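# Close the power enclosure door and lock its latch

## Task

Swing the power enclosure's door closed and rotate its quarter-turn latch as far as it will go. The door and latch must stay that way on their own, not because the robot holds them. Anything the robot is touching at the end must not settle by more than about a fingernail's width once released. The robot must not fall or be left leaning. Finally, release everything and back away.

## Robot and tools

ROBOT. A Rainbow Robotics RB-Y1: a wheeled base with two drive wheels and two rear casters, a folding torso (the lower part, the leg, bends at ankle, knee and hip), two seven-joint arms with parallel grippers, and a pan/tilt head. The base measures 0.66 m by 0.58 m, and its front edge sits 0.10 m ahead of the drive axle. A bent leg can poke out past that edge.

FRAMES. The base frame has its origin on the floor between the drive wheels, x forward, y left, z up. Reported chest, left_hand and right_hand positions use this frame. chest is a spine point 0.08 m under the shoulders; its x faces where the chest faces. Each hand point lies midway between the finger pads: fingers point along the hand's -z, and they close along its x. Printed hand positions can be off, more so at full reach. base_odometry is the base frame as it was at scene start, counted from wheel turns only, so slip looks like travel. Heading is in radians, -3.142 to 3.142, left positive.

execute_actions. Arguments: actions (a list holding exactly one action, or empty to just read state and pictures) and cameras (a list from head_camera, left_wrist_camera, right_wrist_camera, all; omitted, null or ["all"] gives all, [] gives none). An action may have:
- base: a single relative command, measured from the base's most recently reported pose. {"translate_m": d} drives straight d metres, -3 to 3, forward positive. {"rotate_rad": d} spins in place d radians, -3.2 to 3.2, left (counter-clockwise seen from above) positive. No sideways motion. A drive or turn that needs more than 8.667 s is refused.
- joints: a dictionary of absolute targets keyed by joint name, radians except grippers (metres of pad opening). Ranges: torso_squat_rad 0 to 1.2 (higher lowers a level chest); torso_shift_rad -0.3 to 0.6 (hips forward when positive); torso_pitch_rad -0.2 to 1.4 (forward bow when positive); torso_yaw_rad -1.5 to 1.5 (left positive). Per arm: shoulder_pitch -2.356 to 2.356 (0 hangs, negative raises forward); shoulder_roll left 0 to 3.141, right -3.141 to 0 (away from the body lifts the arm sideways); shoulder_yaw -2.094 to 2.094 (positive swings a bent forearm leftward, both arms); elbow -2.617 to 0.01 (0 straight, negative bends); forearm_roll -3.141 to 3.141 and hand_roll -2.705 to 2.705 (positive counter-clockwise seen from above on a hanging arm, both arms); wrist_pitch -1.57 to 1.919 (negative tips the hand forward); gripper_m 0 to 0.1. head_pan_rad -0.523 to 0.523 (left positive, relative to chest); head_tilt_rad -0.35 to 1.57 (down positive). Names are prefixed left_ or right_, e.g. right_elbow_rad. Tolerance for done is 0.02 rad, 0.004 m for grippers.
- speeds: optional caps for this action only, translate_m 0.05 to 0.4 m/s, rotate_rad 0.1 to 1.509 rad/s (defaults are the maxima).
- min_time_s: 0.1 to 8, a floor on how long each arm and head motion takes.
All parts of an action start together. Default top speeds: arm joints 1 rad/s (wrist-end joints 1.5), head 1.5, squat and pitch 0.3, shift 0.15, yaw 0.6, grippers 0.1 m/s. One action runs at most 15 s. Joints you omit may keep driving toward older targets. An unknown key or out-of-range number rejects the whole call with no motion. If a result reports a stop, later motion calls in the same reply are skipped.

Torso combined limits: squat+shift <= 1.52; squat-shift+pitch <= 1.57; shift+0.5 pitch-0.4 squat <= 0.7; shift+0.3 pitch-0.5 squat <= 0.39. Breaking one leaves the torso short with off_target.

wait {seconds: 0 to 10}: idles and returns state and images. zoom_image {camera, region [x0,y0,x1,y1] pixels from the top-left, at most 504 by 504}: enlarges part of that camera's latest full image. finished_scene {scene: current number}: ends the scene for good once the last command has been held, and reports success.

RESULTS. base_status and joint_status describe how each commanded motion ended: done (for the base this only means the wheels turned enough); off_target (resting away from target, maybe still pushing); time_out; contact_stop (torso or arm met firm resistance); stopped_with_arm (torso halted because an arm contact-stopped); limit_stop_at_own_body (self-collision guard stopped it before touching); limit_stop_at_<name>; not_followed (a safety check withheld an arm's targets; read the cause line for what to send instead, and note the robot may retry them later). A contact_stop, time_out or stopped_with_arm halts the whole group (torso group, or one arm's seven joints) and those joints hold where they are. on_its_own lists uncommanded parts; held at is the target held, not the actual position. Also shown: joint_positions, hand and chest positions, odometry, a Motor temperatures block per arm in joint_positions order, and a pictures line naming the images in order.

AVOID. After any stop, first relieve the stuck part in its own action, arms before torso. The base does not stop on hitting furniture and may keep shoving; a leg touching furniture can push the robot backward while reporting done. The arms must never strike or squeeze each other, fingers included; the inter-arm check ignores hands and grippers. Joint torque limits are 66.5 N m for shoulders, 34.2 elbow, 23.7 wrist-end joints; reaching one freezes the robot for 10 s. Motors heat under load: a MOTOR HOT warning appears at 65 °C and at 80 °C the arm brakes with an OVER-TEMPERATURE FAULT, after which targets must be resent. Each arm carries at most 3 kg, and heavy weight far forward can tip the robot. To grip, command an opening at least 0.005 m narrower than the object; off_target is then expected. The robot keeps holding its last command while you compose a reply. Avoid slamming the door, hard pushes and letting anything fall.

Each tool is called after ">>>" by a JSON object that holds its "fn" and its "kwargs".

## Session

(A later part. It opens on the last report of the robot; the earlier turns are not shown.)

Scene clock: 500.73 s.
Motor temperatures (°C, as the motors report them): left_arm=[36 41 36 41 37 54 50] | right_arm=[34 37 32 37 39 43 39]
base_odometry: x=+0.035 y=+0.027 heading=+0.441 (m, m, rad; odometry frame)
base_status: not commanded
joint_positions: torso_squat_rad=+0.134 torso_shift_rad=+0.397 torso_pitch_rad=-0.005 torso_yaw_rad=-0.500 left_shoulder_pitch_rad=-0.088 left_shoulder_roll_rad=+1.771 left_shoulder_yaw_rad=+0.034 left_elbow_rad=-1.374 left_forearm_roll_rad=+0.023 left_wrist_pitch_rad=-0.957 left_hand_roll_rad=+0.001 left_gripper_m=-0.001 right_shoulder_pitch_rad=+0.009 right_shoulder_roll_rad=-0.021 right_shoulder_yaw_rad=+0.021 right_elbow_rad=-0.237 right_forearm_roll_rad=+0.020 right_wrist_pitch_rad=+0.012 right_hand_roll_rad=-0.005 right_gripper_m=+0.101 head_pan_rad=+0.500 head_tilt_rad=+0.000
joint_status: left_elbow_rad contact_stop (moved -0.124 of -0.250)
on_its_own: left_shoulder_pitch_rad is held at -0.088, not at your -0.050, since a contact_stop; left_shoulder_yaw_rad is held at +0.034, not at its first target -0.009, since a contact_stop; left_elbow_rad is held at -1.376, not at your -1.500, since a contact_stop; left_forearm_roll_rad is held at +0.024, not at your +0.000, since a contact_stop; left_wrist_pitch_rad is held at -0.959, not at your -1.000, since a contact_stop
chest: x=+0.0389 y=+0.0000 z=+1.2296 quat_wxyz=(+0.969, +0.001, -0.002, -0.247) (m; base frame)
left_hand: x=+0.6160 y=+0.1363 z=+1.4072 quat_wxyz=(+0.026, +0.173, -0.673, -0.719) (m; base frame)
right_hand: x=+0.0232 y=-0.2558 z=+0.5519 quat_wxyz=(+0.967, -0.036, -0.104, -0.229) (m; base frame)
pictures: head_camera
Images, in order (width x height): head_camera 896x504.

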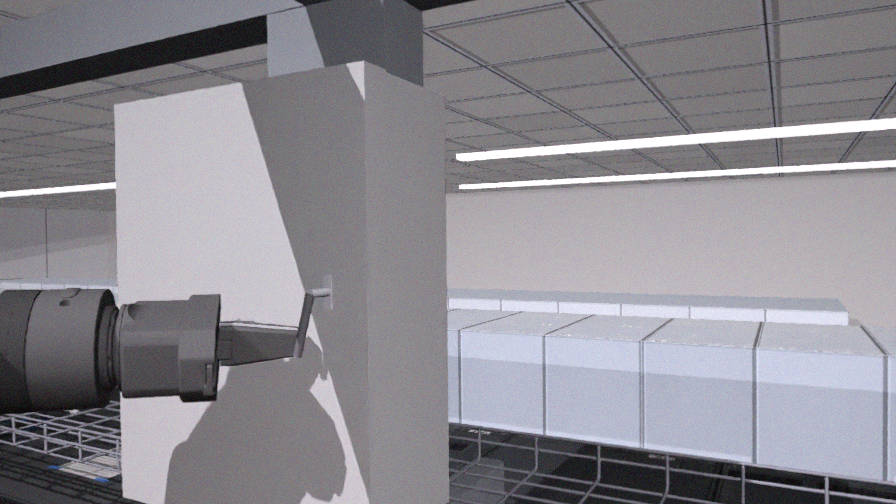

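Once more.

>>> {"fn": "execute_actions", "kwargs": {"actions": [{"joints": {"left_elbow_rad": -1.27}}], "cameras": []}}

>>> {"fn": "execute_actions", "kwargs": {"actions": [{"joints": {"left_elbow_rad": -1.5}, "min_time_s": 1.5}], "cameras": ["head_camera"]}}

Scene clock: 503.00 s.
Motor temperatures (°C, as the motors report them): left_arm=[36 41 36 40 37 53 50] | right_arm=[34 37 32 37 39 43 39]
base_odometry: x=+0.035 y=+0.027 heading=+0.441 (m, m, rad; odometry frame)
base_status: not commanded
joint_positions: torso_squat_rad=+0.134 torso_shift_rad=+0.397 torso_pitch_rad=-0.006 torso_yaw_rad=-0.500 left_shoulder_pitch_rad=-0.088 left_shoulder_roll_rad=+1.771 left_shoulder_yaw_rad=+0.034 left_elbow_rad=-1.270 left_forearm_roll_rad=+0.024 left_wrist_pitch_rad=-0.959 left_hand_roll_rad=+0.001 left_gripper_m=+0.000 right_shoulder_pitch_rad=+0.009 right_shoulder_roll_rad=-0.021 right_shoulder_yaw_rad=+0.021 right_elbow_rad=-0.237 right_forearm_roll_rad=+0.020 right_wrist_pitch_rad=+0.012 right_hand_roll_rad=-0.005 right_gripper_m=+0.101 head_pan_rad=+0.500 head_tilt_rad=+0.000
joint_status: all done
on_its_own: left_shoulder_pitch_rad is held at -0.088, not at your -0.050, since a contact_stop; left_shoulder_yaw_rad is held at +0.034, not at its first target -0.009, since a contact_stop; left_forearm_roll_rad is held at +0.024, not at your +0.000, since a contact_stop; left_wrist_pitch_rad is held at -0.959, not at your -1.000, since a contact_stop
chest: x=+0.0383 y=-0.0001 z=+1.2298 quat_wxyz=(+0.969, +0.001, -0.003, -0.247) (m; base frame)
left_hand: x=+0.6405 y=+0.1697 z=+1.4175 quat_wxyz=(+0.059, +0.211, -0.671, -0.708) (m; base frame)
right_hand: x=+0.0232 y=-0.2558 z=+0.5520 quat_wxyz=(+0.967, -0.036, -0.105, -0.229) (m; base frame)
pictures: none
No camera images: the call's "cameras" was empty. Leave "cameras" out to get every camera's image.

Scene clock: 504.57 s.
Motor temperatures (°C, as the motors report them): left_arm=[36 41 36 40 37 53 50] | right_arm=[34 37 32 37 39 43 39]
base_odometry: x=+0.035 y=+0.027 heading=+0.441 (m, m, rad; odometry frame)
base_status: not commanded
joint_positions: torso_squat_rad=+0.134 torso_shift_rad=+0.397 torso_pitch_rad=-0.005 torso_yaw_rad=-0.500 left_shoulder_pitch_rad=-0.088 left_shoulder_roll_rad=+1.771 left_shoulder_yaw_rad=+0.035 left_elbow_rad=-1.385 left_forearm_roll_rad=+0.024 left_wrist_pitch_rad=-0.955 left_hand_roll_rad=+0.001 left_gripper_m=-0.001 right_shoulder_pitch_rad=+0.009 right_shoulder_roll_rad=-0.021 right_shoulder_yaw_rad=+0.021 right_elbow_rad=-0.237 right_forearm_roll_rad=+0.020 right_wrist_pitch_rad=+0.012 right_hand_roll_rad=-0.005 right_gripper_m=+0.101 head_pan_rad=+0.500 head_tilt_rad=+0.000
joint_status: left_elbow_rad contact_stop (moved -0.115 of -0.230)
on_its_own: left_shoulder_pitch_rad is held at -0.088, not at your -0.050, since a contact_stop; left_shoulder_yaw_rad is held at +0.035, not at its first target -0.009, since a contact_stop; left_elbow_rad is held at -1.388, not at your -1.500, since a contact_stop; left_forearm_roll_rad is held at +0.024, not at your +0.000, since a contact_stop; left_wrist_pitch_rad is held at -0.956, not at your -1.000, since a contact_stop
chest: x=+0.0386 y=+0.0002 z=+1.2297 quat_wxyz=(+0.969, +0.001, -0.003, -0.247) (m; base frame)
left_hand: x=+0.6129 y=+0.1331 z=+1.4070 quat_wxyz=(+0.022, +0.170, -0.673, -0.719) (m; base frame)
right_hand: x=+0.0233 y=-0.2558 z=+0.5521 quat_wxyz=(+0.967, -0.036, -0.105, -0.229) (m; base frame)
pictures: head_camera
Images, in order (width x height): head_camera 896x504.

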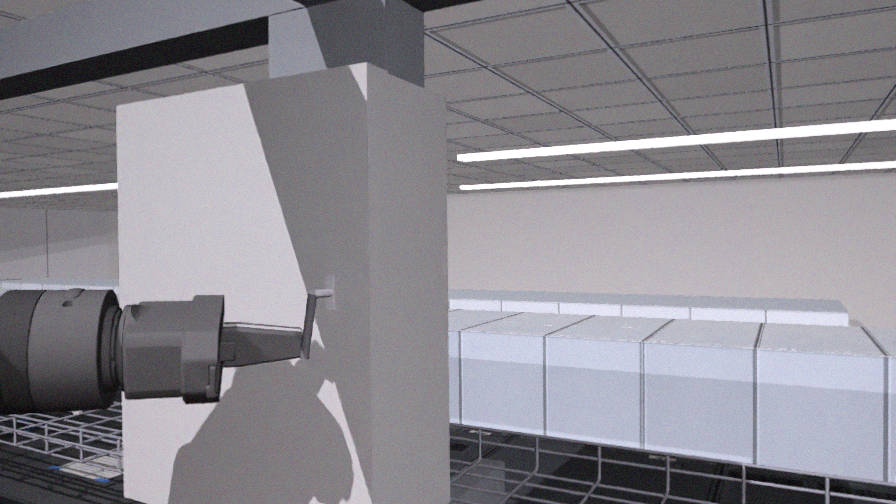

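Nearly vertical. One more, then clear.

>>> {"fn": "execute_actions", "kwargs": {"actions": [{"joints": {"left_elbow_rad": -1.28}}], "cameras": []}}

>>> {"fn": "execute_actions", "kwargs": {"actions": [{"joints": {"left_elbow_rad": -1.5}, "min_time_s": 1.5}], "cameras": []}}

Scene clock: 506.77 s.
Motor temperatures (°C, as the motors report them): left_arm=[36 41 36 40 37 52 50] | right_arm=[34 37 32 37 39 43 39]
base_odometry: x=+0.035 y=+0.027 heading=+0.441 (m, m, rad; odometry frame)
base_status: not commanded
joint_positions: torso_squat_rad=+0.134 torso_shift_rad=+0.397 torso_pitch_rad=-0.006 torso_yaw_rad=-0.500 left_shoulder_pitch_rad=-0.088 left_shoulder_roll_rad=+1.771 left_shoulder_yaw_rad=+0.035 left_elbow_rad=-1.280 left_forearm_roll_rad=+0.024 left_wrist_pitch_rad=-0.955 left_hand_roll_rad=+0.001 left_gripper_m=+0.000 right_shoulder_pitch_rad=+0.009 right_shoulder_roll_rad=-0.021 right_shoulder_yaw_rad=+0.021 right_elbow_rad=-0.237 right_forearm_roll_rad=+0.020 right_wrist_pitch_rad=+0.012 right_hand_roll_rad=-0.005 right_gripper_m=+0.101 head_pan_rad=+0.500 head_tilt_rad=+0.000
joint_status: all done
on_its_own: left_shoulder_pitch_rad is held at -0.088, not at your -0.050, since a contact_stop; left_shoulder_yaw_rad is held at +0.035, not at its first target -0.009, since a contact_stop; left_forearm_roll_rad is held at +0.024, not at your +0.000, since a contact_stop; left_wrist_pitch_rad is held at -0.956, not at your -1.000, since a contact_stop
chest: x=+0.0383 y=-0.0001 z=+1.2298 quat_wxyz=(+0.969, +0.001, -0.003, -0.247) (m; base frame)
left_hand: x=+0.6388 y=+0.1665 z=+1.4172 quat_wxyz=(+0.056, +0.209, -0.672, -0.709) (m; base frame)
right_hand: x=+0.0233 y=-0.2558 z=+0.5520 quat_wxyz=(+0.967, -0.036, -0.105, -0.229) (m; base frame)
pictures: none
No camera images: the call's "cameras" was empty. Leave "cameras" out to get every camera's image.

Scene clock: 508.27 s.
Motor temperatures (°C, as the motors report them): left_arm=[36 41 36 40 37 52 50] | right_arm=[34 37 32 37 39 43 39]
base_odometry: x=+0.035 y=+0.027 heading=+0.441 (m, m, rad; odometry frame)
base_status: not commanded
joint_positions: torso_squat_rad=+0.134 torso_shift_rad=+0.397 torso_pitch_rad=-0.006 torso_yaw_rad=-0.499 left_shoulder_pitch_rad=-0.087 left_shoulder_roll_rad=+1.771 left_shoulder_yaw_rad=+0.035 left_elbow_rad=-1.398 left_forearm_roll_rad=+0.024 left_wrist_pitch_rad=-0.952 left_hand_roll_rad=+0.001 left_gripper_m=+0.000 right_shoulder_pitch_rad=+0.009 right_shoulder_roll_rad=-0.021 right_shoulder_yaw_rad=+0.021 right_elbow_rad=-0.237 right_forearm_roll_rad=+0.020 right_wrist_pitch_rad=+0.012 right_hand_roll_rad=-0.005 right_gripper_m=+0.101 head_pan_rad=+0.500 head_tilt_rad=+0.000
joint_status: left_elbow_rad contact_stop (moved -0.118 of -0.220)
on_its_own: left_shoulder_pitch_rad is held at -0.088, not at your -0.050, since a contact_stop; left_shoulder_yaw_rad is held at +0.035, not at its first target -0.009, since a contact_stop; left_elbow_rad is held at -1.401, not at your -1.500, since a contact_stop; left_forearm_roll_rad is held at +0.024, not at your +0.000, since a contact_stop; left_wrist_pitch_rad is held at -0.953, not at your -1.000, since a contact_stop
chest: x=+0.0383 y=+0.0006 z=+1.2298 quat_wxyz=(+0.969, +0.000, -0.003, -0.247) (m; base frame)
left_hand: x=+0.6096 y=+0.1300 z=+1.4062 quat_wxyz=(+0.019, +0.167, -0.674, -0.720) (m; base frame)
right_hand: x=+0.0234 y=-0.2558 z=+0.5522 quat_wxyz=(+0.967, -0.036, -0.105, -0.228) (m; base frame)
pictures: none
No camera images: the call's "cameras" was empty. Leave "cameras" out to get every camera's image.

>>> {"fn": "execute_actions", "kwargs": {"actions": [{"joints": {"left_elbow_rad": -1.2}}], "cameras": []}}

>>> {"fn": "execute_actions", "kwargs": {"actions": [{"joints": {"torso_shift_rad": 0.1}}], "cameras": ["head_camera"]}}

Scene clock: 510.43 s.
Motor temperatures (°C, as the motors report them): left_arm=[36 41 36 40 37 51 50] | right_arm=[34 37 32 37 39 43 39]
base_odometry: x=+0.035 y=+0.027 heading=+0.441 (m, m, rad; odometry frame)
base_status: not commanded
joint_positions: torso_squat_rad=+0.134 torso_shift_rad=+0.397 torso_pitch_rad=-0.006 torso_yaw_rad=-0.500 left_shoulder_pitch_rad=-0.088 left_shoulder_roll_rad=+1.771 left_shoulder_yaw_rad=+0.035 left_elbow_rad=-1.200 left_forearm_roll_rad=+0.024 left_wrist_pitch_rad=-0.953 left_hand_roll_rad=+0.001 left_gripper_m=+0.000 right_shoulder_pitch_rad=+0.009 right_shoulder_roll_rad=-0.021 right_shoulder_yaw_rad=+0.021 right_elbow_rad=-0.237 right_forearm_roll_rad=+0.020 right_wrist_pitch_rad=+0.012 right_hand_roll_rad=-0.005 right_gripper_m=+0.101 head_pan_rad=+0.500 head_tilt_rad=+0.000
joint_status: all done
on_its_own: left_shoulder_pitch_rad is held at -0.088, not at your -0.050, since a contact_stop; left_shoulder_yaw_rad is held at +0.035, not at its first target -0.009, since a contact_stop; left_forearm_roll_rad is held at +0.024, not at your +0.000, since a contact_stop; left_wrist_pitch_rad is held at -0.953, not at your -1.000, since a contact_stop
chest: x=+0.0383 y=-0.0001 z=+1.2298 quat_wxyz=(+0.969, +0.001, -0.003, -0.247) (m; base frame)
left_hand: x=+0.6569 y=+0.1946 z=+1.4245 quat_wxyz=(+0.083, +0.238, -0.669, -0.699) (m; base frame)
right_hand: x=+0.0232 y=-0.2557 z=+0.5520 quat_wxyz=(+0.967, -0.036, -0.105, -0.229) (m; base frame)
pictures: none
No camera images: the call's "cameras" was empty. Leave "cameras" out to get every camera's image.

Scene clock: 513.20 s.
Motor temperatures (°C, as the motors report them): left_arm=[36 41 36 40 37 51 50] | right_arm=[34 37 32 37 39 43 39]
base_odometry: x=+0.035 y=+0.027 heading=+0.441 (m, m, rad; odometry frame)
base_status: not commanded
joint_positions: torso_squat_rad=+0.134 torso_shift_rad=+0.100 torso_pitch_rad=-0.006 torso_yaw_rad=-0.500 left_shoulder_pitch_rad=-0.088 left_shoulder_roll_rad=+1.771 left_shoulder_yaw_rad=+0.035 left_elbow_rad=-1.200 left_forearm_roll_rad=+0.024 left_wrist_pitch_rad=-0.953 left_hand_roll_rad=+0.001 left_gripper_m=+0.000 right_shoulder_pitch_rad=+0.009 right_shoulder_roll_rad=-0.021 right_shoulder_yaw_rad=+0.021 right_elbow_rad=-0.237 right_forearm_roll_rad=+0.020 right_wrist_pitch_rad=+0.012 right_hand_roll_rad=-0.005 right_gripper_m=+0.101 head_pan_rad=+0.500 head_tilt_rad=+0.000
joint_status: all done
on_its_own: left_shoulder_pitch_rad is held at -0.088, not at your -0.050, since a contact_stop; left_shoulder_yaw_rad is held at +0.035, not at its first target -0.009, since a contact_stop; left_forearm_roll_rad is held at +0.024, not at your +0.000, since a contact_stop; left_wrist_pitch_rad is held at -0.953, not at your -1.000, since a contact_stop
chest: x=-0.1607 y=-0.0001 z=+1.2802 quat_wxyz=(+0.969, +0.001, -0.003, -0.247) (m; base frame)
left_hand: x=+0.4579 y=+0.1945 z=+1.4752 quat_wxyz=(+0.083, +0.238, -0.669, -0.699) (m; base frame)
right_hand: x=-0.1755 y=-0.2557 z=+0.6024 quat_wxyz=(+0.967, -0.036, -0.105, -0.229) (m; base frame)
pictures: head_camera
Images, in order (width x height): head_camera 896x504.

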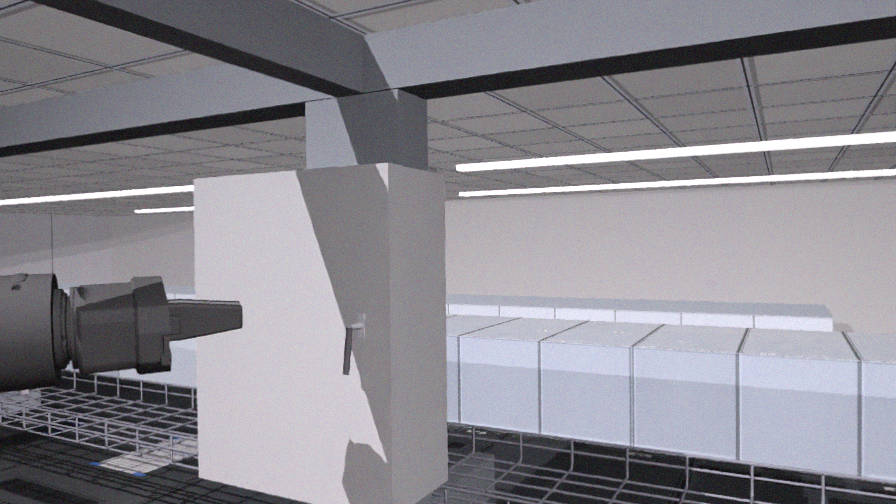

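>>> {"fn": "finished_scene", "kwargs": {"scene": 1}}

The scene is finished: the task was done.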